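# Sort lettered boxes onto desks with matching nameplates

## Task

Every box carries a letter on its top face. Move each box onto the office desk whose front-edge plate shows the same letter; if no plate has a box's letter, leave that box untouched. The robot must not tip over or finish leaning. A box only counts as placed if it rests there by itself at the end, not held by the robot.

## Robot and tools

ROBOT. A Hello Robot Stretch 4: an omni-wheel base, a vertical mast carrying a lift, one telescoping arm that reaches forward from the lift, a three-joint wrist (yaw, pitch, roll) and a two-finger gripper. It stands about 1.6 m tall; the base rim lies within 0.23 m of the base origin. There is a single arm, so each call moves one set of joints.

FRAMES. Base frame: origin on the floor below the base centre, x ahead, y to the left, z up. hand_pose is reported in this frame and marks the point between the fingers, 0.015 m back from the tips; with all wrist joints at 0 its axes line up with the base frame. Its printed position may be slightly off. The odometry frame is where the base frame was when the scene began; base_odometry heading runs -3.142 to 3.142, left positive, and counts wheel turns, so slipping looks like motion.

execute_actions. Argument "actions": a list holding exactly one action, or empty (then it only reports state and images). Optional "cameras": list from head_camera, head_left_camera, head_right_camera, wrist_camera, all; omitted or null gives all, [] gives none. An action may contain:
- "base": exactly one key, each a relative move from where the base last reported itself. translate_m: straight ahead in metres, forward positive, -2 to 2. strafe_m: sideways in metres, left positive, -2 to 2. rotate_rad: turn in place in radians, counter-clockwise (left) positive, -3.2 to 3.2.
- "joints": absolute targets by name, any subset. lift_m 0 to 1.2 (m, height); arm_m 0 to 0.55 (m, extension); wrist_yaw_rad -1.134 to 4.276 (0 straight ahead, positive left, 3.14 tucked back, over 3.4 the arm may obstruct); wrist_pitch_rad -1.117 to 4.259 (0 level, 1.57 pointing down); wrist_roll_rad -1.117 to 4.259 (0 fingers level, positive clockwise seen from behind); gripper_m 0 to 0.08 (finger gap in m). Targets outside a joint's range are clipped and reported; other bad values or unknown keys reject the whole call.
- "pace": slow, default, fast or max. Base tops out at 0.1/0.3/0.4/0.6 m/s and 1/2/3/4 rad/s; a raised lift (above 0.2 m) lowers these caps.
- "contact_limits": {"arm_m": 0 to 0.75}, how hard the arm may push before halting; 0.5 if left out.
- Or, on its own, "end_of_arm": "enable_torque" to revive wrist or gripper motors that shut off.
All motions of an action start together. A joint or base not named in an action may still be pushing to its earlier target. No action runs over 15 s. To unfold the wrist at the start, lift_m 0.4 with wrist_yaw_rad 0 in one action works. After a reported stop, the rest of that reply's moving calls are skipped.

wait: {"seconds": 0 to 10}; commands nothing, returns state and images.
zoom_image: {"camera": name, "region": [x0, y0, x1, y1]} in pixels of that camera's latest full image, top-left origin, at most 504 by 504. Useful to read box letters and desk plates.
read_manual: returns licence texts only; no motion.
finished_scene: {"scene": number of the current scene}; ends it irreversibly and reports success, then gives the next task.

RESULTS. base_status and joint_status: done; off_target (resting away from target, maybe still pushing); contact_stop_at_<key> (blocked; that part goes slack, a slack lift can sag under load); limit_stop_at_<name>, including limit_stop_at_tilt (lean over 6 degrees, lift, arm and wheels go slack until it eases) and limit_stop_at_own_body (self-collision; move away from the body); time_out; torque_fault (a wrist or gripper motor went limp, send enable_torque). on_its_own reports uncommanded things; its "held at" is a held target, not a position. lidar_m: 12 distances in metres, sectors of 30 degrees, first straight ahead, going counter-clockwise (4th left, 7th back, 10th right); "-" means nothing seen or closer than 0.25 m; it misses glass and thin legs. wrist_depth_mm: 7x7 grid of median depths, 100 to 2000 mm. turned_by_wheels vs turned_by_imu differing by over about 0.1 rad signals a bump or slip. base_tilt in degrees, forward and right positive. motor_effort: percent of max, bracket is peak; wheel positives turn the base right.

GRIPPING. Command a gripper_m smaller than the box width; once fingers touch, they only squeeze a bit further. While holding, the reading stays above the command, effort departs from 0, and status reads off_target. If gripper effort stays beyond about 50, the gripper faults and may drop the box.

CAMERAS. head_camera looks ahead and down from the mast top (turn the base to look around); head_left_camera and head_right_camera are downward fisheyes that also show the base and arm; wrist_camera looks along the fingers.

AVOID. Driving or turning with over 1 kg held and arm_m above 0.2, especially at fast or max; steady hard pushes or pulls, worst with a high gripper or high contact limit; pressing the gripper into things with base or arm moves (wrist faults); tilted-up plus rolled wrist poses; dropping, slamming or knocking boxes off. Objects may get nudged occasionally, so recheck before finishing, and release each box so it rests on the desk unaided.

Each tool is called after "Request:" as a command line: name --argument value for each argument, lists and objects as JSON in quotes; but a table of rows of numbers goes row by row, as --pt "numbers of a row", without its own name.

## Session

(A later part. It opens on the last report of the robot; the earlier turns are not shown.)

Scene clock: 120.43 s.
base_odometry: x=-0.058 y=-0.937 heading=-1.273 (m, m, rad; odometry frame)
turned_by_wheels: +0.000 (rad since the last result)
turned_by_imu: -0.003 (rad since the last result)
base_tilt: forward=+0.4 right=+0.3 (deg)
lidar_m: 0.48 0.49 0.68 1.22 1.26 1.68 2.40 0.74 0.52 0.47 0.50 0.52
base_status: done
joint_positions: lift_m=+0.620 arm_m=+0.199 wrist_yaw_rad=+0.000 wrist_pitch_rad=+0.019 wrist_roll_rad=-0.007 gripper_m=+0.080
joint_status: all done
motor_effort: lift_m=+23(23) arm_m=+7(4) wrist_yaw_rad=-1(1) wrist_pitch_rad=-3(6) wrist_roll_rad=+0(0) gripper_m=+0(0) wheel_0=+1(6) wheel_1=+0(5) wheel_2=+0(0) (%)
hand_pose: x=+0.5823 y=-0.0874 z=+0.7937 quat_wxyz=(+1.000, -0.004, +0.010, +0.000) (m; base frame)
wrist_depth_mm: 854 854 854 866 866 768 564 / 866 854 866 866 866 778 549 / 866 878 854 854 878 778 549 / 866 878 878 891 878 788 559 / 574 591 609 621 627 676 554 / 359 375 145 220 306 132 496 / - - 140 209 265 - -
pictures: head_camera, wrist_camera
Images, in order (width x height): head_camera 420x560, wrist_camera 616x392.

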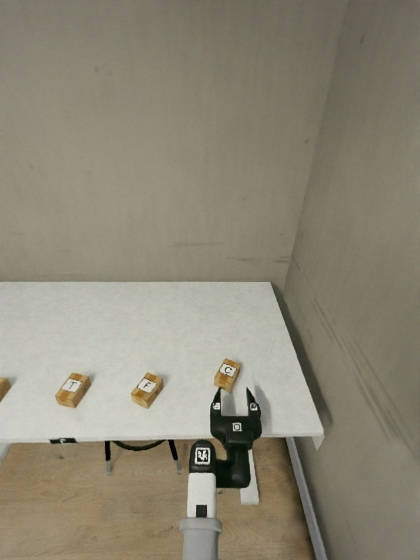

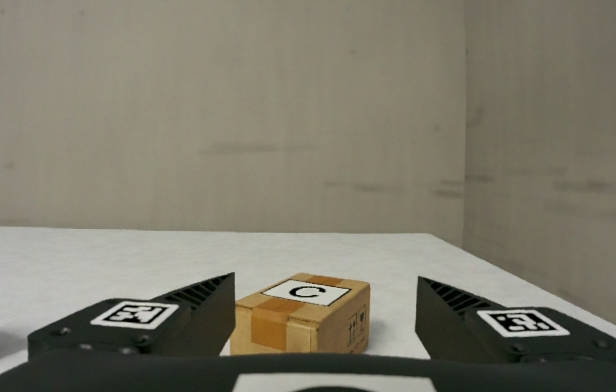

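The letter C is confirmed and the box is centred between the fingers. I'll lower to box height, then slide in so the fingers straddle it, and close.

Request:
execute_actions --actions '[{"joints":{"lift_m":0.575},"pace":"slow"}]' --cameras '[]'

Request:
execute_actions --actions '[{"joints":{"arm_m":0.28},"pace":"slow","contact_limits":{"arm_m":0.2}}]' --cameras '["wrist_camera"]'

Scene clock: 124.80 s.
base_odometry: x=-0.058 y=-0.937 heading=-1.273 (m, m, rad; odometry frame)
turned_by_wheels: +0.000 (rad since the last result)
turned_by_imu: -0.002 (rad since the last result)
base_tilt: forward=+0.4 right=+0.4 (deg)
lidar_m: 0.45 0.51 0.67 1.24 1.26 1.70 2.40 0.70 0.52 0.47 0.48 0.52
base_status: not commanded
joint_positions: lift_m=+0.575 arm_m=+0.199 wrist_yaw_rad=+0.000 wrist_pitch_rad=+0.019 wrist_roll_rad=-0.007 gripper_m=+0.080
joint_status: all done
motor_effort: lift_m=+14(19) arm_m=+7(7) wrist_yaw_rad=+0(1) wrist_pitch_rad=-5(7) wrist_roll_rad=+0(0) gripper_m=+1(2) wheel_0=+2(2) wheel_1=+0(0) wheel_2=+0(0) (%)
hand_pose: x=+0.5823 y=-0.0874 z=+0.7495 quat_wxyz=(+1.000, -0.004, +0.010, +0.000) (m; base frame)
wrist_depth_mm: 866 854 854 866 866 778 554 / 854 866 866 866 854 778 549 / 866 878 878 878 891 798 554 / 866 878 866 878 891 788 559 / 375 387 312 208 359 407 512 / 234 244 145 202 216 133 - / - - 141 186 174 - -
pictures: none
No camera images: the call's "cameras" was empty. Leave "cameras" out to get every camera's image.

Scene clock: 126.87 s.
base_odometry: x=-0.058 y=-0.937 heading=-1.273 (m, m, rad; odometry frame)
turned_by_wheels: +0.000 (rad since the last result)
turned_by_imu: -0.001 (rad since the last result)
base_tilt: forward=+0.4 right=+0.3 (deg)
lidar_m: 0.48 0.48 0.69 1.21 1.26 1.68 2.40 0.73 0.50 0.47 0.49 0.54
base_status: not commanded
joint_positions: lift_m=+0.575 arm_m=+0.279 wrist_yaw_rad=-0.001 wrist_pitch_rad=+0.015 wrist_roll_rad=-0.007 gripper_m=+0.080
joint_status: all done
motor_effort: lift_m=+14(13) arm_m=+7(6) wrist_yaw_rad=+1(3) wrist_pitch_rad=+8(5) wrist_roll_rad=+0(1) gripper_m=+2(1) wheel_0=+2(2) wheel_1=+0(0) wheel_2=-1(1) (%)
contact_limits: arm_m 0.2
hand_pose: x=+0.6622 y=-0.0876 z=+0.7505 quat_wxyz=(+1.000, -0.003, +0.008, +0.000) (m; base frame)
wrist_depth_mm: 778 778 778 788 788 768 549 / 778 788 788 788 798 768 539 / 788 798 778 798 809 778 544 / 798 798 788 809 809 778 549 / 404 421 430 186 340 442 525 / 249 258 145 147 169 132 - / - - 141 148 175 - -
pictures: wrist_camera
Images, in order (width x height): wrist_camera 616x392.

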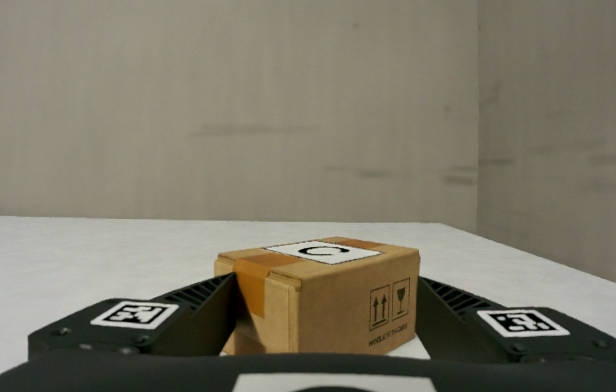

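The box is between the fingers. Lift and pitch effort both changed, which suggests the hand is resting lightly on the desk, so I won't lower it any further. I'll close the gripper and lift.

Request:
execute_actions --actions '[{"joints":{"gripper_m":0.02}}]' --cameras '["wrist_camera"]'

Scene clock: 131.67 s.
base_odometry: x=-0.058 y=-0.937 heading=-1.273 (m, m, rad; odometry frame)
turned_by_wheels: +0.000 (rad since the last result)
turned_by_imu: -0.002 (rad since the last result)
base_tilt: forward=+0.5 right=+0.4 (deg)
lidar_m: 0.48 0.48 0.69 1.22 1.27 1.66 2.42 0.73 0.52 0.46 0.49 0.54
base_status: not commanded
joint_positions: lift_m=+0.575 arm_m=+0.279 wrist_yaw_rad=-0.001 wrist_pitch_rad=+0.015 wrist_roll_rad=-0.007 gripper_m=+0.020
joint_status: all done
motor_effort: lift_m=+13(14) arm_m=+7(7) wrist_yaw_rad=+1(0) wrist_pitch_rad=+8(7) wrist_roll_rad=+0(0) gripper_m=+0(3) wheel_0=+2(1) wheel_1=+0(0) wheel_2=-1(1) (%)
hand_pose: x=+0.6622 y=-0.0876 z=+0.7505 quat_wxyz=(+1.000, -0.003, +0.008, +0.000) (m; base frame)
wrist_depth_mm: 778 778 768 788 788 768 554 / 778 788 778 788 788 768 544 / 778 798 788 798 798 778 544 / 788 798 798 809 809 788 539 / 404 418 433 186 205 445 530 / 229 238 268 157 134 259 243 / - - - - - - -
pictures: wrist_camera
Images, in order (width x height): wrist_camera 616x392.

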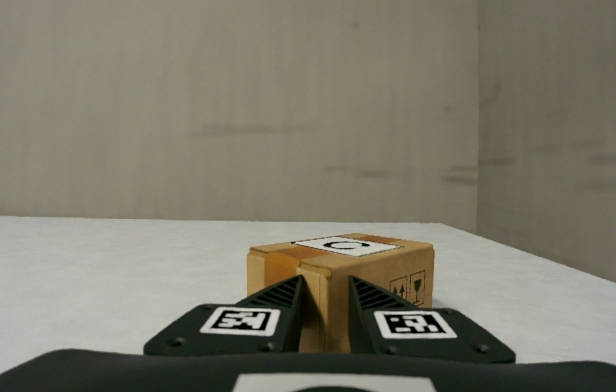

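The grip missed. The gripper closed fully because the yawed box slid out ahead of the fingertips. I'll back off, reopen, and look again.

Request:
execute_actions --actions '[{"joints":{"arm_m":0.18,"gripper_m":0.08,"lift_m":0.6},"pace":"slow"}]' --cameras '["wrist_camera","head_camera"]'

Scene clock: 135.80 s.
base_odometry: x=-0.058 y=-0.937 heading=-1.273 (m, m, rad; odometry frame)
turned_by_wheels: +0.000 (rad since the last result)
turned_by_imu: -0.002 (rad since the last result)
base_tilt: forward=+0.4 right=+0.3 (deg)
lidar_m: 0.48 0.48 0.69 1.21 1.28 1.70 2.43 0.74 0.51 0.47 0.49 0.56
base_status: not commanded
joint_positions: lift_m=+0.600 arm_m=+0.181 wrist_yaw_rad=+0.000 wrist_pitch_rad=+0.019 wrist_roll_rad=-0.007 gripper_m=+0.080
joint_status: all done
motor_effort: lift_m=+24(22) arm_m=-7(5) wrist_yaw_rad=+0(1) wrist_pitch_rad=-5(6) wrist_roll_rad=+0(0) gripper_m=-1(2) wheel_0=+2(2) wheel_1=+0(0) wheel_2=-1(1) (%)
hand_pose: x=+0.5647 y=-0.0874 z=+0.7737 quat_wxyz=(+1.000, -0.004, +0.010, +0.000) (m; base frame)
wrist_depth_mm: 878 878 878 891 866 768 559 / 866 866 891 878 878 778 549 / 878 878 891 904 891 788 554 / 891 891 904 891 917 788 549 / 480 500 521 290 459 535 535 / 304 315 145 266 278 132 - / - - 141 241 224 - -
pictures: head_camera, wrist_camera
Images, in order (width x height): head_camera 420x560, wrist_camera 616x392.

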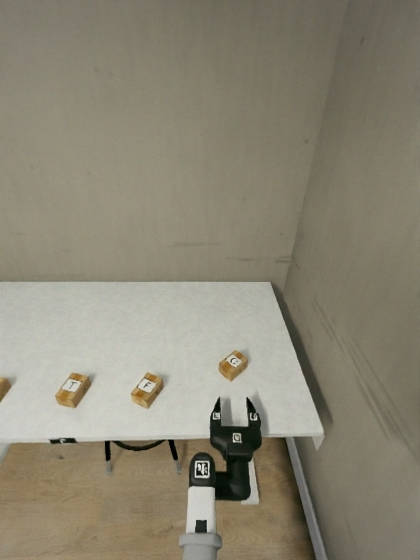

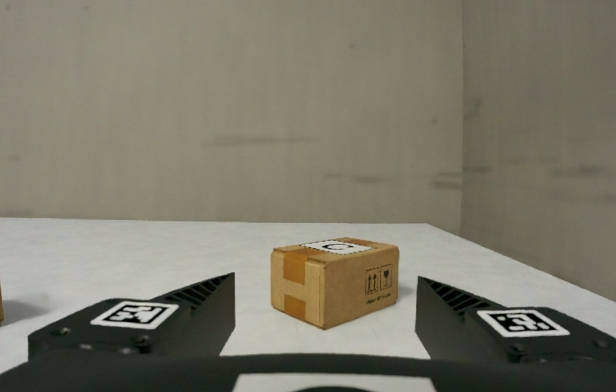

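The push turned the box further, to about -0.8 rad, so a frontal grasp will likely squeeze it out again. I'll switch to a top-down grasp instead: pitch the gripper down and use roll to match the box's angle. First I'll raise, move forward, and set the wrist.

Request:
execute_actions --actions '[{"base":{"translate_m":0.1},"joints":{"lift_m":0.9,"wrist_pitch_rad":1.57,"wrist_roll_rad":0.8}}]' --cameras '[]'

Request:
execute_actions --actions '[{"base":{"strafe_m":-0.02},"joints":{"arm_m":0.42},"pace":"slow"}]' --cameras '["wrist_camera","head_camera"]'

Scene clock: 146.93 s.
base_odometry: x=-0.029 y=-1.033 heading=-1.273 (m, m, rad; odometry frame)
turned_by_wheels: +0.000 (rad since the last result)
turned_by_imu: -0.024 (rad since the last result)
base_tilt: forward=+0.4 right=+0.3 (deg)
lidar_m: 0.37 0.40 0.51 1.23 1.26 1.66 2.53 0.73 0.49 0.46 0.51 0.44
base_status: done
joint_positions: lift_m=+0.900 arm_m=+0.180 wrist_yaw_rad=+0.000 wrist_pitch_rad=+1.570 wrist_roll_rad=+0.800 gripper_m=+0.080
joint_status: all done
motor_effort: lift_m=+23(31) arm_m=+0(7) wrist_yaw_rad=+0(46) wrist_pitch_rad=+4(96) wrist_roll_rad=+1(23) gripper_m=+0(4) wheel_0=+0(4) wheel_1=+1(7) wheel_2=+1(19) (%)
hand_pose: x=+0.3512 y=-0.0874 z=+0.8651 quat_wxyz=(+0.652, +0.275, +0.651, -0.275) (m; base frame)
wrist_depth_mm: 245 291 289 285 281 544 459 / 287 293 290 287 286 683 530 / 300 296 293 289 991 904 661 / 300 297 294 1008 1008 991 878 / 304 298 297 1008 878 991 991 / 306 298 145 1025 798 132 976 / - - 140 1025 798 - -
pictures: none
No camera images: the call's "cameras" was empty. Leave "cameras" out to get every camera's image.

Scene clock: 150.60 s.
base_odometry: x=-0.048 y=-1.039 heading=-1.273 (m, m, rad; odometry frame)
turned_by_wheels: +0.000 (rad since the last result)
turned_by_imu: -0.001 (rad since the last result)
base_tilt: forward=+0.4 right=+0.4 (deg)
lidar_m: 0.38 0.39 0.52 1.23 1.29 1.70 2.46 0.73 0.48 0.45 0.46 0.41
base_status: done
joint_positions: lift_m=+0.900 arm_m=+0.419 wrist_yaw_rad=+0.000 wrist_pitch_rad=+1.570 wrist_roll_rad=+0.800 gripper_m=+0.080
joint_status: all done
motor_effort: lift_m=+24(24) arm_m=+7(8) wrist_yaw_rad=+0(0) wrist_pitch_rad=+3(1) wrist_roll_rad=+1(1) gripper_m=-1(1) wheel_0=+2(6) wheel_1=-2(4) wheel_2=+0(0) (%)
hand_pose: x=+0.5899 y=-0.0874 z=+0.8651 quat_wxyz=(+0.652, +0.275, +0.651, -0.275) (m; base frame)
wrist_depth_mm: 294 291 287 286 282 277 410 / 297 294 290 286 283 281 277 / 298 296 291 289 286 281 277 / 300 296 291 289 287 283 281 / 301 298 296 241 287 285 282 / 304 298 145 244 290 132 - / - - 140 294 293 - -
pictures: head_camera, wrist_camera
Images, in order (width x height): head_camera 420x560, wrist_camera 616x392.

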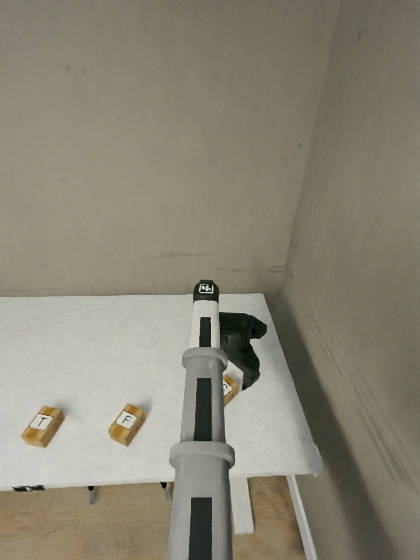

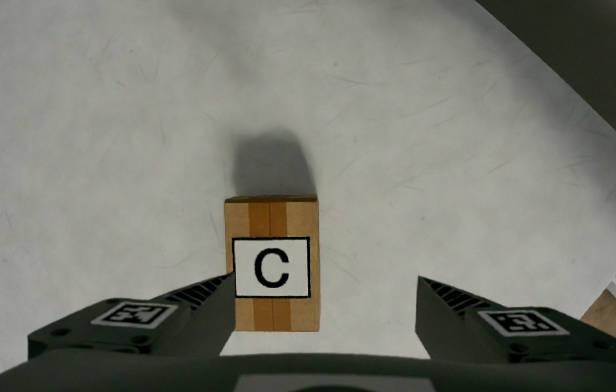

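The gripper now lines up with the box, which sits about 3 cm to the image-left of the finger centre. In base terms that's arm +0.024 and strafe +0.023. I'll apply the correction, then descend slowly.

Request:
execute_actions --actions '[{"base":{"strafe_m":0.023},"joints":{"arm_m":0.444},"pace":"slow"}]' --cameras '["wrist_camera"]'

Scene clock: 155.83 s.
base_odometry: x=-0.026 y=-1.032 heading=-1.273 (m, m, rad; odometry frame)
turned_by_wheels: +0.000 (rad since the last result)
turned_by_imu: -0.002 (rad since the last result)
base_tilt: forward=+0.4 right=+0.3 (deg)
lidar_m: 0.36 0.39 0.52 1.22 1.26 1.65 2.51 0.75 0.51 0.45 0.48 0.42
base_status: done
joint_positions: lift_m=+0.900 arm_m=+0.443 wrist_yaw_rad=+0.000 wrist_pitch_rad=+1.570 wrist_roll_rad=+0.800 gripper_m=+0.080
joint_status: all done
motor_effort: lift_m=+24(24) arm_m=+7(7) wrist_yaw_rad=-2(0) wrist_pitch_rad=+1(3) wrist_roll_rad=+1(1) gripper_m=+2(1) wheel_0=-2(3) wheel_1=+2(4) wheel_2=+0(1) (%)
hand_pose: x=+0.6139 y=-0.0874 z=+0.8651 quat_wxyz=(+0.652, +0.275, +0.651, -0.275) (m; base frame)
wrist_depth_mm: 294 291 287 285 282 277 274 / 297 294 289 286 282 281 277 / 300 296 290 287 285 281 278 / 301 296 293 287 285 283 281 / 303 298 294 240 286 286 282 / 304 300 145 242 289 132 - / - - 141 296 291 - -
pictures: wrist_camera
Images, in order (width x height): wrist_camera 616x392.

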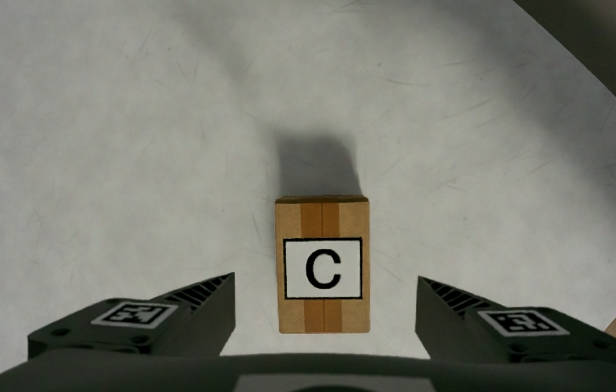

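The box is centred. The desk is 0.29 m below the camera and the fingertips are 0.15 m below it. I'll descend 0.12 m so the tips stop just above the desk, then grip.

Request:
execute_actions --actions '[{"joints":{"lift_m":0.78},"pace":"slow"}]' --cameras '[]'

Request:
execute_actions --actions '[{"joints":{"gripper_m":0.03}}]' --cameras '["wrist_camera"]'

Scene clock: 161.57 s.
base_odometry: x=-0.026 y=-1.032 heading=-1.273 (m, m, rad; odometry frame)
turned_by_wheels: +0.000 (rad since the last result)
turned_by_imu: -0.002 (rad since the last result)
base_tilt: forward=+0.4 right=+0.3 (deg)
lidar_m: 0.38 0.40 0.52 1.23 1.27 1.65 2.52 0.76 0.49 0.47 0.49 0.42
base_status: not commanded
joint_positions: lift_m=+0.780 arm_m=+0.443 wrist_yaw_rad=+0.000 wrist_pitch_rad=+1.570 wrist_roll_rad=+0.800 gripper_m=+0.080
joint_status: all done
motor_effort: lift_m=+14(20) arm_m=+7(7) wrist_yaw_rad=-1(0) wrist_pitch_rad=+2(2) wrist_roll_rad=+1(1) gripper_m=+1(0) wheel_0=-2(2) wheel_1=+2(2) wheel_2=+0(0) (%)
hand_pose: x=+0.6139 y=-0.0874 z=+0.7460 quat_wxyz=(+0.652, +0.275, +0.651, -0.275) (m; base frame)
wrist_depth_mm: 173 172 170 167 166 163 - / 174 173 170 168 167 164 163 / 176 173 171 169 167 165 164 / 177 174 172 169 168 166 165 / 177 175 173 121 120 167 166 / 179 176 123 121 121 132 - / - - 123 122 121 - -
pictures: none
No camera images: the call's "cameras" was empty. Leave "cameras" out to get every camera's image.

Scene clock: 162.57 s.
base_odometry: x=-0.026 y=-1.032 heading=-1.273 (m, m, rad; odometry frame)
turned_by_wheels: +0.000 (rad since the last result)
turned_by_imu: +0.000 (rad since the last result)
base_tilt: forward=+0.4 right=+0.3 (deg)
lidar_m: 0.37 0.39 0.54 1.21 1.28 1.67 2.52 0.77 0.51 0.46 0.49 0.42
base_status: not commanded
joint_positions: lift_m=+0.780 arm_m=+0.443 wrist_yaw_rad=+0.000 wrist_pitch_rad=+1.570 wrist_roll_rad=+0.800 gripper_m=+0.059
joint_status: gripper_m off_target (ended at +0.059, target +0.030)
on_its_own: gripper_m is held at +0.053, not at your +0.030, by its contact guard: the fingers met something
motor_effort: lift_m=+14(13) arm_m=+7(7) wrist_yaw_rad=+0(1) wrist_pitch_rad=+1(3) wrist_roll_rad=+1(1) gripper_m=-41(46) wheel_0=-2(2) wheel_1=+2(2) wheel_2=+0(0) (%)
hand_pose: x=+0.6139 y=-0.0874 z=+0.7460 quat_wxyz=(+0.652, +0.275, +0.651, -0.275) (m; base frame)
wrist_depth_mm: 174 172 169 167 165 163 - / 174 172 170 168 166 164 163 / 176 174 171 169 167 165 164 / 176 175 172 169 168 167 165 / 178 176 173 121 120 167 166 / 179 177 122 121 120 167 - / - - - 122 121 - -
pictures: wrist_camera
Images, in order (width x height): wrist_camera 616x392.

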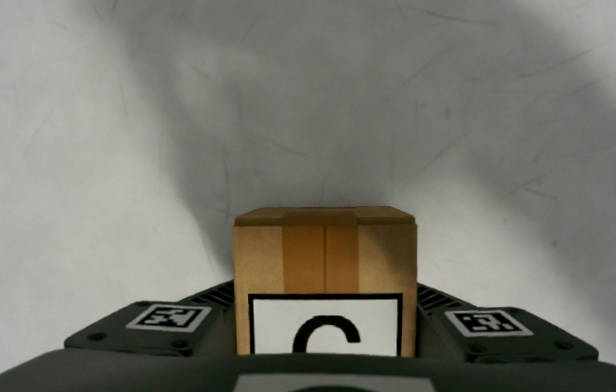

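The grip holds: off_target at 0.059 m with effort -41. I'll lift, retract the arm and head for desk C. That means turning around, driving up the corridor, and going back through the gap.

Request:
execute_actions --actions '[{"joints":{"lift_m":0.95},"pace":"slow"}]' --cameras '[]'

Request:
execute_actions --actions '[{"joints":{"arm_m":0.0}}]' --cameras '[]'

Request:
execute_actions --actions '[{"base":{"translate_m":-0.3}}]' --cameras '[]'

Request:
execute_actions --actions '[{"base":{"rotate_rad":3.2},"pace":"slow"}]' --cameras '["head_camera","wrist_camera"]'

Scene clock: 169.47 s.
base_odometry: x=-0.026 y=-1.032 heading=-1.273 (m, m, rad; odometry frame)
turned_by_wheels: +0.000 (rad since the last result)
turned_by_imu: -0.002 (rad since the last result)
base_tilt: forward=+0.4 right=+0.4 (deg)
lidar_m: 0.38 0.40 0.54 1.23 1.25 1.67 2.51 0.73 0.52 0.47 0.48 0.43
base_status: not commanded
joint_positions: lift_m=+0.950 arm_m=+0.443 wrist_yaw_rad=+0.000 wrist_pitch_rad=+1.570 wrist_roll_rad=+0.800 gripper_m=+0.059
joint_status: all done
on_its_own: gripper_m is held at +0.053, not at your +0.030, by its contact guard: the fingers met something
motor_effort: lift_m=+24(21) arm_m=+7(7) wrist_yaw_rad=-1(1) wrist_pitch_rad=+1(1) wrist_roll_rad=+1(1) gripper_m=-40(41) wheel_0=-2(3) wheel_1=+2(2) wheel_2=+0(0) (%)
hand_pose: x=+0.6139 y=-0.0874 z=+0.9151 quat_wxyz=(+0.652, +0.275, +0.651, -0.275) (m; base frame)
wrist_depth_mm: 345 343 336 334 330 329 442 / 349 342 342 334 330 327 439 / 351 345 342 340 334 329 325 / 351 347 343 338 332 329 327 / 353 349 345 121 120 332 330 / 357 351 122 121 120 334 332 / - - - 122 121 - -
pictures: none
No camera images: the call's "cameras" was empty. Leave "cameras" out to get every camera's image.

Scene clock: 171.87 s.
base_odometry: x=-0.026 y=-1.032 heading=-1.273 (m, m, rad; odometry frame)
turned_by_wheels: +0.000 (rad since the last result)
turned_by_imu: -0.001 (rad since the last result)
base_tilt: forward=+0.5 right=+0.3 (deg)
lidar_m: 0.38 0.38 0.54 1.22 1.27 1.66 2.51 0.74 0.50 0.45 0.48 0.40
base_status: not commanded
joint_positions: lift_m=+0.950 arm_m=+0.001 wrist_yaw_rad=+0.000 wrist_pitch_rad=+1.570 wrist_roll_rad=+0.800 gripper_m=+0.059
joint_status: all done
on_its_own: gripper_m is held at +0.053, not at your +0.030, by its contact guard: the fingers met something
motor_effort: lift_m=+25(25) arm_m=-7(8) wrist_yaw_rad=-1(0) wrist_pitch_rad=+3(0) wrist_roll_rad=+0(1) gripper_m=-41(41) wheel_0=-2(2) wheel_1=+2(2) wheel_2=+0(0) (%)
hand_pose: x=+0.1721 y=-0.0874 z=+0.9151 quat_wxyz=(+0.651, +0.275, +0.651, -0.275) (m; base frame)
wrist_depth_mm: 349 343 1025 1025 820 580 480 / 349 347 1060 1025 1025 715 559 / 351 931 1060 1042 1042 946 691 / 357 1078 1078 1042 1042 1042 917 / 931 1098 1060 121 120 1042 1025 / 1118 1078 122 121 120 1025 1042 / - - - 122 121 - -
pictures: none
No camera images: the call's "cameras" was empty. Leave "cameras" out to get every camera's image.

Scene clock: 174.33 s.
base_odometry: x=-0.114 y=-0.745 heading=-1.273 (m, m, rad; odometry frame)
turned_by_wheels: +0.000 (rad since the last result)
turned_by_imu: +0.000 (rad since the last result)
base_tilt: forward=+0.4 right=+0.3 (deg)
lidar_m: 0.68 0.70 0.95 1.21 1.26 1.62 2.22 0.75 0.54 0.47 0.51 0.66
base_status: done
joint_positions: lift_m=+0.950 arm_m=+0.001 wrist_yaw_rad=+0.000 wrist_pitch_rad=+1.570 wrist_roll_rad=+0.800 gripper_m=+0.059
joint_status: not commanded
on_its_own: gripper_m is held at +0.053, not at your +0.030, by its contact guard: the fingers met something
motor_effort: lift_m=+24(24) arm_m=-6(7) wrist_yaw_rad=-1(0) wrist_pitch_rad=+3(2) wrist_roll_rad=-1(0) gripper_m=-41(42) wheel_0=+1(5) wheel_1=-1(5) wheel_2=+0(6) (%)
hand_pose: x=+0.1721 y=-0.0874 z=+0.9151 quat_wxyz=(+0.651, +0.275, +0.651, -0.275) (m; base frame)
wrist_depth_mm: 1098 1078 1060 1042 866 615 508 / 1078 1060 1060 1042 1042 768 591 / 1078 1078 1042 1042 1025 991 741 / 1098 1098 1078 1060 1078 1042 976 / 1098 1078 1078 121 120 1042 1025 / 1118 1078 123 121 121 1042 1042 / - - - 122 121 - -
pictures: none
No camera images: the call's "cameras" was empty. Leave "cameras" out to get every camera's image.

Scene clock: 178.80 s.
base_odometry: x=-0.114 y=-0.745 heading=+1.927 (m, m, rad; odometry frame)
turned_by_wheels: +3.200 (rad since the last result)
turned_by_imu: +3.124 (rad since the last result)
base_tilt: forward=+0.4 right=+0.3 (deg)
lidar_m: 2.17 0.72 0.52 0.47 0.53 0.71 0.66 0.73 1.01 1.19 1.27 1.71
base_status: done
joint_positions: lift_m=+0.950 arm_m=+0.001 wrist_yaw_rad=+0.000 wrist_pitch_rad=+1.570 wrist_roll_rad=+0.800 gripper_m=+0.059
joint_status: not commanded
on_its_own: gripper_m is held at +0.053, not at your +0.030, by its contact guard: the fingers met something
motor_effort: lift_m=+24(24) arm_m=-7(7) wrist_yaw_rad=+0(1) wrist_pitch_rad=+3(2) wrist_roll_rad=-1(0) gripper_m=-41(40) wheel_0=-1(3) wheel_1=+0(4) wheel_2=-1(5) (%)
hand_pose: x=+0.1721 y=-0.0874 z=+0.9151 quat_wxyz=(+0.651, +0.275, +0.651, -0.275) (m; base frame)
wrist_depth_mm: 1098 1042 1042 1042 1008 1025 1008 / 1078 1078 1060 1042 1042 1042 1008 / 1078 1098 1078 1042 1025 1025 1025 / 1118 1078 1060 1042 1060 1025 1025 / 976 1098 1078 121 120 1025 1025 / 820 991 122 121 121 1042 1025 / - - - 122 121 - -
pictures: head_camera, wrist_camera
Images, in order (width x height): head_camera 420x560, wrist_camera 616x392.

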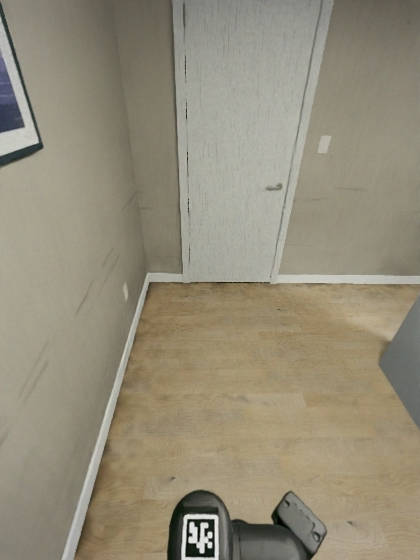

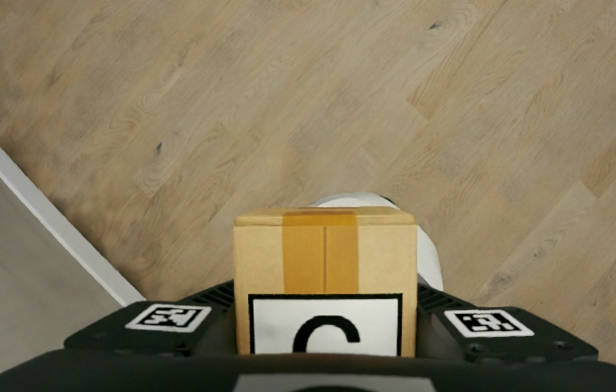

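The box stayed held through the lift. I'm square to the door wall at 2.17 m. I'll drive to about 0.48 m from it, which is mid-gap, then turn right 1.61 rad, which allows for the 2.4% wheel slip.

Request:
execute_actions --actions '[{"base":{"translate_m":1.69}}]' --cameras '[]'

Request:
execute_actions --actions '[{"base":{"rotate_rad":-1.61},"pace":"slow"}]' --cameras '["head_camera"]'

Scene clock: 188.57 s.
base_odometry: x=-0.703 y=+0.838 heading=+1.927 (m, m, rad; odometry frame)
turned_by_wheels: +0.000 (rad since the last result)
turned_by_imu: -0.010 (rad since the last result)
base_tilt: forward=+0.5 right=+0.4 (deg)
lidar_m: 0.53 0.56 0.55 0.54 0.55 0.76 1.98 1.72 1.25 1.34 0.76 0.58
base_status: done
joint_positions: lift_m=+0.950 arm_m=+0.001 wrist_yaw_rad=+0.000 wrist_pitch_rad=+1.570 wrist_roll_rad=+0.800 gripper_m=+0.059
joint_status: not commanded
on_its_own: gripper_m is held at +0.053, not at your +0.030, by its contact guard: the fingers met something
motor_effort: lift_m=+24(24) arm_m=-6(7) wrist_yaw_rad=-1(0) wrist_pitch_rad=+3(0) wrist_roll_rad=+0(0) gripper_m=-42(42) wheel_0=+1(5) wheel_1=-1(6) wheel_2=+0(12) (%)
hand_pose: x=+0.1722 y=-0.0874 z=+0.9151 quat_wxyz=(+0.651, +0.275, +0.651, -0.275) (m; base frame)
wrist_depth_mm: 410 508 715 1042 1025 1025 1008 / 462 603 891 1042 1042 1025 1008 / 544 741 1078 1060 1042 1025 1025 / 661 960 1078 1042 1008 1042 1025 / 854 1118 1098 121 120 1025 1025 / 866 1060 122 121 120 1025 1042 / - - - 122 121 - -
pictures: none
No camera images: the call's "cameras" was empty. Leave "cameras" out to get every camera's image.

Scene clock: 191.47 s.
base_odometry: x=-0.703 y=+0.838 heading=+0.317 (m, m, rad; odometry frame)
turned_by_wheels: -1.610 (rad since the last result)
turned_by_imu: -1.574 (rad since the last result)
base_tilt: forward=+0.5 right=+0.4 (deg)
lidar_m: 1.26 0.84 0.59 0.54 0.55 0.57 0.54 0.55 0.71 1.77 1.79 1.25
base_status: done
joint_positions: lift_m=+0.950 arm_m=+0.001 wrist_yaw_rad=+0.000 wrist_pitch_rad=+1.570 wrist_roll_rad=+0.800 gripper_m=+0.059
joint_status: not commanded
on_its_own: gripper_m is held at +0.053, not at your +0.030, by its contact guard: the fingers met something
motor_effort: lift_m=+24(24) arm_m=-6(6) wrist_yaw_rad=-1(0) wrist_pitch_rad=+2(1) wrist_roll_rad=+0(0) gripper_m=-41(42) wheel_0=+1(5) wheel_1=+1(5) wheel_2=+2(3) (%)
hand_pose: x=+0.1722 y=-0.0874 z=+0.9151 quat_wxyz=(+0.651, +0.275, +0.651, -0.275) (m; base frame)
wrist_depth_mm: 1078 1078 1060 1042 1025 1025 1008 / 1078 1078 1078 1042 1025 1008 1008 / 1118 1060 1060 1060 1025 1025 1025 / 1118 1078 1078 1042 1025 1025 1025 / 1078 1098 1078 121 120 1025 1042 / 904 1098 123 121 121 1025 1025 / - - - 122 121 - -
pictures: head_camera
Images, in order (width x height): head_camera 420x560.

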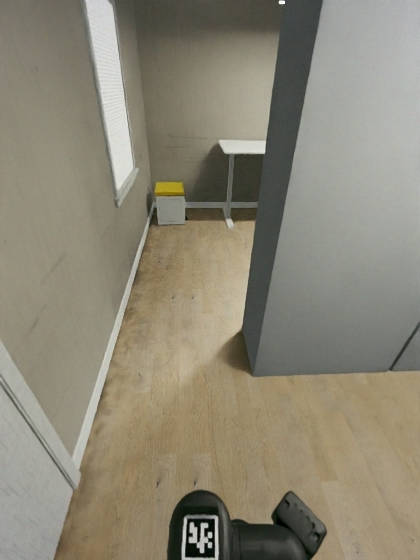

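The left wall is at 0.55 m, so the partition edge is about 0.37 m to my right. I'll nudge left 0.08 m, then drive 2.3 m through.

Request:
execute_actions --actions '[{"base":{"strafe_m":0.08}}]' --cameras '[]'

Request:
execute_actions --actions '[{"base":{"translate_m":2.0}}]' --cameras '[]'

Request:
execute_actions --actions '[{"base":{"translate_m":0.3}}]' --cameras '["head_camera","head_right_camera"]'

Scene clock: 196.27 s.
base_odometry: x=-0.728 y=+0.915 heading=+0.317 (m, m, rad; odometry frame)
turned_by_wheels: +0.000 (rad since the last result)
turned_by_imu: -0.001 (rad since the last result)
base_tilt: forward=+0.4 right=+0.3 (deg)
lidar_m: 1.47 0.67 0.48 0.45 0.47 0.59 0.55 0.57 0.76 1.75 1.77 1.28
base_status: done
joint_positions: lift_m=+0.950 arm_m=+0.001 wrist_yaw_rad=+0.000 wrist_pitch_rad=+1.570 wrist_roll_rad=+0.800 gripper_m=+0.059
joint_status: not commanded
on_its_own: gripper_m is held at +0.053, not at your +0.030, by its contact guard: the fingers met something
motor_effort: lift_m=+24(23) arm_m=-7(6) wrist_yaw_rad=-1(1) wrist_pitch_rad=+3(1) wrist_roll_rad=+0(0) gripper_m=-42(42) wheel_0=+1(7) wheel_1=-2(8) wheel_2=+1(3) (%)
hand_pose: x=+0.1722 y=-0.0874 z=+0.9151 quat_wxyz=(+0.651, +0.275, +0.651, -0.275) (m; base frame)
wrist_depth_mm: 1078 1060 1042 1042 1025 1008 1008 / 1098 1060 1060 1042 1042 1025 991 / 1098 1078 1078 1042 1025 1042 1025 / 1098 1078 1060 1042 1042 1025 1025 / 976 1078 1078 121 120 1042 1025 / 788 976 122 121 121 1042 1060 / - - - 122 121 - -
pictures: none
No camera images: the call's "cameras" was empty. Leave "cameras" out to get every camera's image.

Scene clock: 204.43 s.
base_odometry: x=+1.172 y=+1.538 heading=+0.317 (m, m, rad; odometry frame)
turned_by_wheels: +0.000 (rad since the last result)
turned_by_imu: -0.009 (rad since the last result)
base_tilt: forward=+0.3 right=+0.3 (deg)
lidar_m: 1.44 0.89 0.62 0.61 0.63 0.85 1.91 0.52 0.48 1.13 2.16 1.48
base_status: done
joint_positions: lift_m=+0.950 arm_m=+0.001 wrist_yaw_rad=+0.000 wrist_pitch_rad=+1.570 wrist_roll_rad=+0.800 gripper_m=+0.059
joint_status: not commanded
on_its_own: gripper_m is held at +0.053, not at your +0.030, by its contact guard: the fingers met something
motor_effort: lift_m=+23(24) arm_m=-6(7) wrist_yaw_rad=-1(1) wrist_pitch_rad=+0(2) wrist_roll_rad=+0(0) gripper_m=-41(41) wheel_0=+1(6) wheel_1=+0(5) wheel_2=+0(6) (%)
hand_pose: x=+0.1722 y=-0.0874 z=+0.9151 quat_wxyz=(+0.651, +0.275, +0.651, -0.275) (m; base frame)
wrist_depth_mm: 1060 1060 1042 1042 1042 1025 1008 / 1098 1060 1078 1060 1042 1025 1008 / 1078 1060 1060 1060 1042 1008 1025 / 1098 1060 1098 1042 1042 1042 991 / 1098 1118 1098 121 120 1060 946 / 991 1078 122 121 120 1060 1060 / - - - 122 121 - -
pictures: none
No camera images: the call's "cameras" was empty. Leave "cameras" out to get every camera's image.

Scene clock: 206.90 s.
base_odometry: x=+1.457 y=+1.632 heading=+0.317 (m, m, rad; odometry frame)
turned_by_wheels: +0.000 (rad since the last result)
turned_by_imu: -0.002 (rad since the last result)
base_tilt: forward=+0.4 right=+0.3 (deg)
lidar_m: 1.14 0.93 0.65 0.58 0.64 0.86 1.96 0.72 0.86 2.08 1.71 1.17
base_status: done
joint_positions: lift_m=+0.950 arm_m=+0.001 wrist_yaw_rad=+0.000 wrist_pitch_rad=+1.570 wrist_roll_rad=+0.800 gripper_m=+0.059
joint_status: not commanded
on_its_own: gripper_m is held at +0.053, not at your +0.030, by its contact guard: the fingers met something
motor_effort: lift_m=+24(24) arm_m=-6(6) wrist_yaw_rad=-2(1) wrist_pitch_rad=-1(2) wrist_roll_rad=-1(0) gripper_m=-41(43) wheel_0=+0(5) wheel_1=+0(5) wheel_2=+0(7) (%)
hand_pose: x=+0.1722 y=-0.0874 z=+0.9151 quat_wxyz=(+0.651, +0.275, +0.651, -0.275) (m; base frame)
wrist_depth_mm: 1078 1060 1060 1025 1025 1008 1008 / 1098 1078 1042 1060 1042 1025 1025 / 1078 1078 1060 1042 1042 1008 1008 / 1098 1098 1060 1060 1042 1025 1008 / 1118 1098 1060 121 120 1042 1025 / 1008 1078 122 122 120 1025 1025 / - - - 122 121 - -
pictures: head_camera, head_right_camera
Images, in order (width x height): head_camera 420x560, head_right_camera 420x672.

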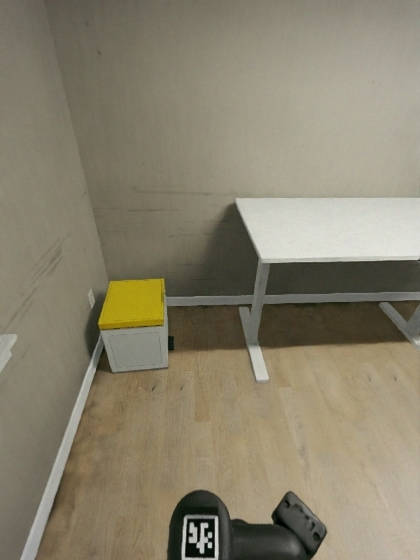

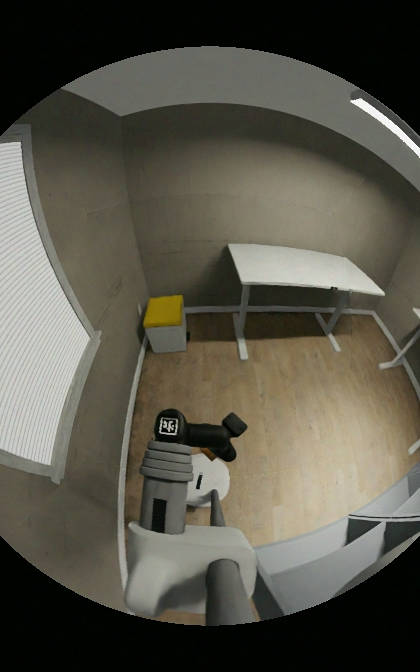

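I'm through the gap, and desk C is ahead on the right. I'll strafe right to its middle, approach, reach over the top, and lower to the pickup height (lift about 0.785).

Request:
execute_actions --actions '[{"base":{"strafe_m":-0.9}}]' --cameras '[]'

Request:
execute_actions --actions '[{"base":{"translate_m":0.68}}]' --cameras '["head_camera"]'

Scene clock: 214.37 s.
base_odometry: x=+1.738 y=+0.777 heading=+0.317 (m, m, rad; odometry frame)
turned_by_wheels: +0.000 (rad since the last result)
turned_by_imu: -0.007 (rad since the last result)
base_tilt: forward=+0.5 right=+0.3 (deg)
lidar_m: 1.16 1.17 1.60 1.50 1.57 0.61 0.59 0.60 0.74 1.43 1.44 1.24
base_status: done
joint_positions: lift_m=+0.950 arm_m=+0.001 wrist_yaw_rad=+0.000 wrist_pitch_rad=+1.570 wrist_roll_rad=+0.800 gripper_m=+0.059
joint_status: not commanded
on_its_own: gripper_m is held at +0.053, not at your +0.030, by its contact guard: the fingers met something
motor_effort: lift_m=+24(24) arm_m=-6(6) wrist_yaw_rad=-2(1) wrist_pitch_rad=+0(1) wrist_roll_rad=+0(1) gripper_m=-42(41) wheel_0=-2(8) wheel_1=+1(8) wheel_2=-1(0) (%)
hand_pose: x=+0.1722 y=-0.0874 z=+0.9151 quat_wxyz=(+0.651, +0.275, +0.651, -0.275) (m; base frame)
wrist_depth_mm: 1060 1060 1060 1042 1060 1008 991 / 1078 1060 1060 1060 1042 1025 1008 / 1098 1060 1078 1042 1025 1008 1025 / 1078 1078 1078 1042 1025 1025 1042 / 1098 1078 1098 121 120 1042 1025 / 1118 1078 122 122 120 1025 1042 / - - - 122 121 - -
pictures: none
No camera images: the call's "cameras" was empty. Leave "cameras" out to get every camera's image.

Scene clock: 218.10 s.
base_odometry: x=+2.384 y=+0.989 heading=+0.317 (m, m, rad; odometry frame)
turned_by_wheels: +0.000 (rad since the last result)
turned_by_imu: -0.004 (rad since the last result)
base_tilt: forward=+0.3 right=+0.3 (deg)
lidar_m: 0.46 0.47 0.65 1.53 1.59 1.35 1.26 1.29 1.49 1.37 0.79 0.52
base_status: done
joint_positions: lift_m=+0.950 arm_m=+0.001 wrist_yaw_rad=+0.000 wrist_pitch_rad=+1.570 wrist_roll_rad=+0.800 gripper_m=+0.059
joint_status: not commanded
on_its_own: gripper_m is held at +0.053, not at your +0.030, by its contact guard: the fingers met something
motor_effort: lift_m=+23(24) arm_m=-6(6) wrist_yaw_rad=-1(1) wrist_pitch_rad=+1(1) wrist_roll_rad=-1(0) gripper_m=-42(41) wheel_0=-1(6) wheel_1=+0(4) wheel_2=+0(8) (%)
hand_pose: x=+0.1722 y=-0.0874 z=+0.9151 quat_wxyz=(+0.651, +0.275, +0.651, -0.275) (m; base frame)
wrist_depth_mm: 1060 1060 1042 1042 1025 1025 1008 / 1098 1060 1078 1042 1042 1025 1008 / 1078 1078 1078 1042 1042 1042 1008 / 1098 1098 1078 1060 1042 1025 1025 / 1098 1118 1078 121 120 1042 1025 / 1118 1078 122 122 120 1042 1042 / - - - 122 121 - -
pictures: head_camera
Images, in order (width x height): head_camera 420x560.

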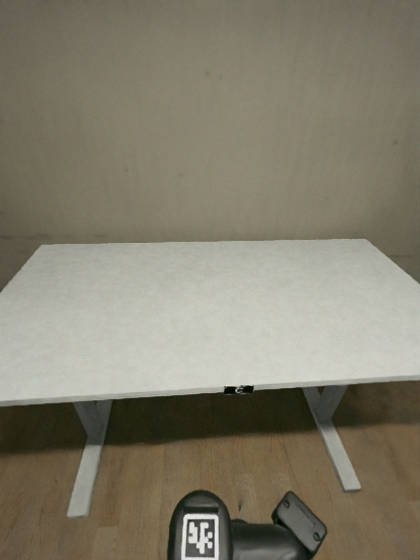

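Request:
zoom_image --camera "head_camera" --region '[200, 370, 280, 410]'

Request:
execute_actions --actions '[{"joints":{"arm_m":0.5}}]' --cameras '[]'

Request:
execute_actions --actions '[{"joints":{"lift_m":0.79},"pace":"slow"}]' --cameras '["wrist_camera"]'

Region (200, 370, 280, 410) of head_camera's 420x560 image, scaled by 6.300, with more detail than that image has.

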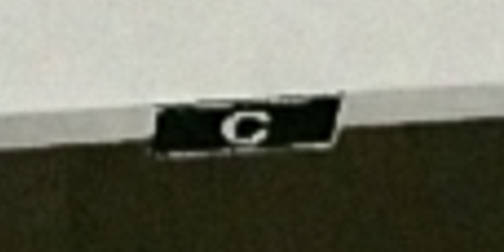

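Scene clock: 223.30 s.
base_odometry: x=+2.384 y=+0.989 heading=+0.316 (m, m, rad; odometry frame)
turned_by_wheels: -0.001 (rad since the last result)
turned_by_imu: +0.009 (rad since the last result)
base_tilt: forward=+0.4 right=+0.3 (deg)
lidar_m: 0.50 0.52 0.66 1.51 1.60 1.37 1.25 1.29 1.49 1.39 0.78 0.54
base_status: not commanded
joint_positions: lift_m=+0.950 arm_m=+0.284 wrist_yaw_rad=-0.006 wrist_pitch_rad=+1.581 wrist_roll_rad=+0.801 gripper_m=+0.059
joint_status: arm_m contact_stop (moved +0.283 of +0.499)
on_its_own: gripper_m is held at +0.053, not at your +0.030, by its contact guard: the fingers met something; arm_m is slack since a contact_stop (your +0.500 is given up); wrist_yaw_rad is at rest, and its effort (+16) is outside its rest range (-13 to +13); wrist_pitch_rad is at rest, and its effort (-28) is outside its rest range (-23 to +23)
motor_effort: lift_m=+17(24) arm_m=+0(27) wrist_yaw_rad=+16(47) wrist_pitch_rad=-28(96) wrist_roll_rad=-3(22) gripper_m=-38(43) wheel_0=-3(8) wheel_1=+1(8) wheel_2=-7(20) (%)
hand_pose: x=+0.4522 y=-0.0874 z=+0.9157 quat_wxyz=(+0.647, +0.276, +0.654, -0.279) (m; base frame)
wrist_depth_mm: 111 110 109 108 1025 1008 1025 / 112 111 110 109 1042 1025 1025 / 112 111 110 1060 1042 1042 1025 / 113 112 112 1060 1042 1025 1008 / 114 113 121 120 120 1060 1025 / 115 114 122 121 120 842 1025 / - - - 122 121 - -
pictures: none
No camera images: the call's "cameras" was empty. Leave "cameras" out to get every camera's image.

not run: a stop came earlier in this reply.

Desk C is higher than desk F. These desks differ in height, which I assumed wrongly, and the box bumped the front edge. The depth readings put this desk's top at about 0.94 m against 0.71 m for desk F. I'm still holding the box, so I'll ease the arm back, raise the lift to 1.1 m, and reach again.

Request:
execute_actions --actions '[{"joints":{"arm_m":0.15},"pace":"slow"}]' --cameras '[]'

Request:
execute_actions --actions '[{"joints":{"lift_m":1.1,"wrist_yaw_rad":0,"wrist_pitch_rad":1.57}}]' --cameras '[]'

Request:
execute_actions --actions '[{"joints":{"arm_m":0.5},"pace":"slow","contact_limits":{"arm_m":0.2}}]' --cameras '["wrist_camera"]'

Scene clock: 230.40 s.
base_odometry: x=+2.384 y=+0.989 heading=+0.317 (m, m, rad; odometry frame)
turned_by_wheels: +0.001 (rad since the last result)
turned_by_imu: -0.002 (rad since the last result)
base_tilt: forward=+0.4 right=+0.3 (deg)
lidar_m: 0.48 0.51 0.67 1.53 1.56 1.37 1.26 1.28 1.48 1.39 0.78 0.55
base_status: not commanded
joint_positions: lift_m=+0.950 arm_m=+0.151 wrist_yaw_rad=+0.000 wrist_pitch_rad=+1.571 wrist_roll_rad=+0.800 gripper_m=+0.059
joint_status: all done
on_its_own: gripper_m is held at +0.053, not at your +0.030, by its contact guard: the fingers met something
motor_effort: lift_m=+17(17) arm_m=-7(6) wrist_yaw_rad=-1(15) wrist_pitch_rad=+1(28) wrist_roll_rad=-1(3) gripper_m=-40(38) wheel_0=-2(3) wheel_1=+1(1) wheel_2=-2(7) (%)
hand_pose: x=+0.3221 y=-0.0874 z=+0.9157 quat_wxyz=(+0.651, +0.276, +0.651, -0.276) (m; base frame)
wrist_depth_mm: 1078 1060 1042 1025 1025 1008 1008 / 1078 1078 1078 1042 1042 1025 991 / 1078 1078 1042 1060 1025 1008 1025 / 1118 1078 1060 1060 1042 1042 1025 / 1060 1078 1060 121 119 1042 1025 / 1118 1078 122 121 121 842 1042 / - - - 122 121 - -
pictures: none
No camera images: the call's "cameras" was empty. Leave "cameras" out to get every camera's image.

Scene clock: 232.10 s.
base_odometry: x=+2.384 y=+0.989 heading=+0.317 (m, m, rad; odometry frame)
turned_by_wheels: +0.000 (rad since the last result)
turned_by_imu: -0.001 (rad since the last result)
base_tilt: forward=+0.4 right=+0.3 (deg)
lidar_m: 0.48 0.51 0.68 1.52 1.60 1.35 1.26 1.29 1.47 1.38 0.79 0.56
base_status: not commanded
joint_positions: lift_m=+1.100 arm_m=+0.151 wrist_yaw_rad=+0.000 wrist_pitch_rad=+1.570 wrist_roll_rad=+0.800 gripper_m=+0.059
joint_status: all done
on_its_own: gripper_m is held at +0.053, not at your +0.030, by its contact guard: the fingers met something
motor_effort: lift_m=+24(30) arm_m=-7(7) wrist_yaw_rad=+0(2) wrist_pitch_rad=-2(2) wrist_roll_rad=-2(2) gripper_m=-38(40) wheel_0=-2(1) wheel_1=+1(1) wheel_2=-2(2) (%)
hand_pose: x=+0.3221 y=-0.0874 z=+1.0651 quat_wxyz=(+0.651, +0.276, +0.651, -0.276) (m; base frame)
wrist_depth_mm: 265 262 1205 1182 1182 1138 1118 / 266 264 1205 1182 1205 1182 1138 / 267 1229 1205 1182 1160 1182 1182 / 271 1229 1205 1205 1182 1182 1160 / 1160 1229 1229 121 119 1205 1182 / 1255 1281 122 121 120 1182 1182 / - - - 122 121 - -
pictures: none
No camera images: the call's "cameras" was empty. Leave "cameras" out to get every camera's image.

Scene clock: 236.87 s.
base_odometry: x=+2.384 y=+0.989 heading=+0.317 (m, m, rad; odometry frame)
turned_by_wheels: +0.000 (rad since the last result)
turned_by_imu: -0.002 (rad since the last result)
base_tilt: forward=+0.4 right=+0.3 (deg)
lidar_m: 0.48 0.49 0.66 1.53 1.59 1.32 1.25 1.29 1.46 1.38 0.77 0.52
base_status: not commanded
joint_positions: lift_m=+1.100 arm_m=+0.499 wrist_yaw_rad=+0.000 wrist_pitch_rad=+1.570 wrist_roll_rad=+0.800 gripper_m=+0.059
joint_status: all done
on_its_own: gripper_m is held at +0.053, not at your +0.030, by its contact guard: the fingers met something
motor_effort: lift_m=+24(24) arm_m=+7(7) wrist_yaw_rad=+0(0) wrist_pitch_rad=-1(1) wrist_roll_rad=-1(1) gripper_m=-39(39) wheel_0=-2(2) wheel_1=+1(1) wheel_2=-2(2) (%)
contact_limits: arm_m 0.2
hand_pose: x=+0.6698 y=-0.0874 z=+1.0651 quat_wxyz=(+0.651, +0.276, +0.651, -0.275) (m; base frame)
wrist_depth_mm: 264 260 256 255 251 249 - / 266 263 258 257 253 249 248 / 268 265 259 257 255 251 250 / 268 264 263 258 255 253 250 / 270 266 263 121 120 255 251 / 272 268 122 121 120 256 253 / - - - 122 121 - -
pictures: wrist_camera
Images, in order (width x height): wrist_camera 616x392.

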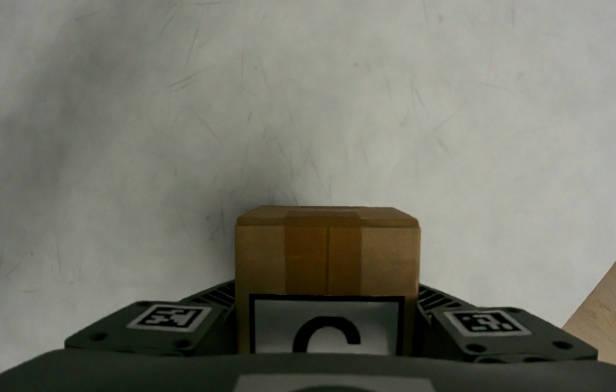

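The box is clear over the desk. The surface is 0.26 m below the camera, and it was 0.17 m when the box rested at pickup. I'll lower 0.085 m to lift 1.015 and then release.

Request:
execute_actions --actions '[{"joints":{"lift_m":1.015},"pace":"slow"}]' --cameras '[]'

Request:
execute_actions --actions '[{"joints":{"gripper_m":0.08}}]' --cameras '[]'

Request:
execute_actions --actions '[{"joints":{"lift_m":1.12},"pace":"slow"}]' --cameras '["wrist_camera"]'

Scene clock: 241.50 s.
base_odometry: x=+2.384 y=+0.989 heading=+0.317 (m, m, rad; odometry frame)
turned_by_wheels: +0.000 (rad since the last result)
turned_by_imu: -0.002 (rad since the last result)
base_tilt: forward=+0.4 right=+0.3 (deg)
lidar_m: 0.46 0.50 0.67 1.53 1.59 1.34 1.24 1.28 1.46 1.37 0.77 0.55
base_status: not commanded
joint_positions: lift_m=+1.015 arm_m=+0.499 wrist_yaw_rad=+0.000 wrist_pitch_rad=+1.570 wrist_roll_rad=+0.800 gripper_m=+0.059
joint_status: all done
on_its_own: gripper_m is held at +0.053, not at your +0.030, by its contact guard: the fingers met something
motor_effort: lift_m=+14(25) arm_m=+7(7) wrist_yaw_rad=-2(1) wrist_pitch_rad=+1(2) wrist_roll_rad=-1(1) gripper_m=-39(39) wheel_0=-2(2) wheel_1=+2(1) wheel_2=-2(2) (%)
hand_pose: x=+0.6698 y=-0.0874 z=+0.9810 quat_wxyz=(+0.651, +0.276, +0.651, -0.275) (m; base frame)
wrist_depth_mm: 178 176 174 172 170 167 - / 179 177 175 172 171 168 167 / 180 178 176 174 171 169 168 / 181 180 177 174 172 170 169 / 183 180 178 121 119 173 170 / 183 182 122 121 120 172 - / - - - 122 121 - -
pictures: none
No camera images: the call's "cameras" was empty. Leave "cameras" out to get every camera's image.

Scene clock: 242.43 s.
base_odometry: x=+2.384 y=+0.989 heading=+0.317 (m, m, rad; odometry frame)
turned_by_wheels: +0.000 (rad since the last result)
turned_by_imu: +0.000 (rad since the last result)
base_tilt: forward=+0.5 right=+0.3 (deg)
lidar_m: 0.48 0.51 0.67 1.53 1.57 1.36 1.25 1.29 1.47 1.38 0.77 0.54
base_status: not commanded
joint_positions: lift_m=+1.015 arm_m=+0.499 wrist_yaw_rad=+0.000 wrist_pitch_rad=+1.570 wrist_roll_rad=+0.800 gripper_m=+0.080
joint_status: all done
motor_effort: lift_m=+14(14) arm_m=+7(7) wrist_yaw_rad=+0(0) wrist_pitch_rad=+0(2) wrist_roll_rad=-1(1) gripper_m=+2(37) wheel_0=-2(2) wheel_1=+1(1) wheel_2=-2(2) (%)
hand_pose: x=+0.6698 y=-0.0874 z=+0.9810 quat_wxyz=(+0.651, +0.276, +0.651, -0.275) (m; base frame)
wrist_depth_mm: 179 176 174 172 170 168 - / 179 178 175 173 171 169 168 / 181 178 176 174 172 169 169 / 181 179 177 174 173 171 170 / 183 180 178 126 125 172 171 / 184 180 128 126 125 133 - / - - 128 127 126 - -
pictures: none
No camera images: the call's "cameras" was empty. Leave "cameras" out to get every camera's image.

Scene clock: 244.17 s.
base_odometry: x=+2.384 y=+0.989 heading=+0.317 (m, m, rad; odometry frame)
turned_by_wheels: +0.000 (rad since the last result)
turned_by_imu: -0.001 (rad since the last result)
base_tilt: forward=+0.5 right=+0.3 (deg)
lidar_m: 0.48 0.49 0.64 1.54 1.59 1.35 1.26 1.29 1.47 1.39 0.77 0.53
base_status: not commanded
joint_positions: lift_m=+1.120 arm_m=+0.499 wrist_yaw_rad=+0.000 wrist_pitch_rad=+1.570 wrist_roll_rad=+0.800 gripper_m=+0.080
joint_status: all done
motor_effort: lift_m=+24(22) arm_m=+7(7) wrist_yaw_rad=+0(1) wrist_pitch_rad=+1(1) wrist_roll_rad=-1(1) gripper_m=+2(2) wheel_0=-2(2) wheel_1=+2(1) wheel_2=-2(2) (%)
hand_pose: x=+0.6698 y=-0.0874 z=+1.0851 quat_wxyz=(+0.651, +0.276, +0.651, -0.275) (m; base frame)
wrist_depth_mm: 285 281 277 274 271 267 266 / 286 283 279 277 272 270 267 / 287 285 282 277 276 271 268 / 290 287 283 278 276 274 271 / 293 287 285 230 277 276 271 / 294 289 145 232 231 132 274 / - - 140 285 281 - -
pictures: wrist_camera
Images, in order (width x height): wrist_camera 616x392.

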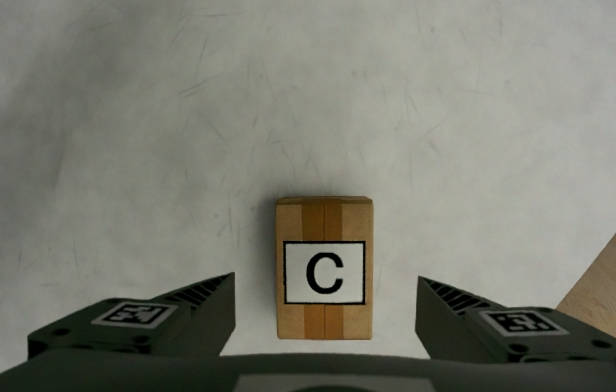

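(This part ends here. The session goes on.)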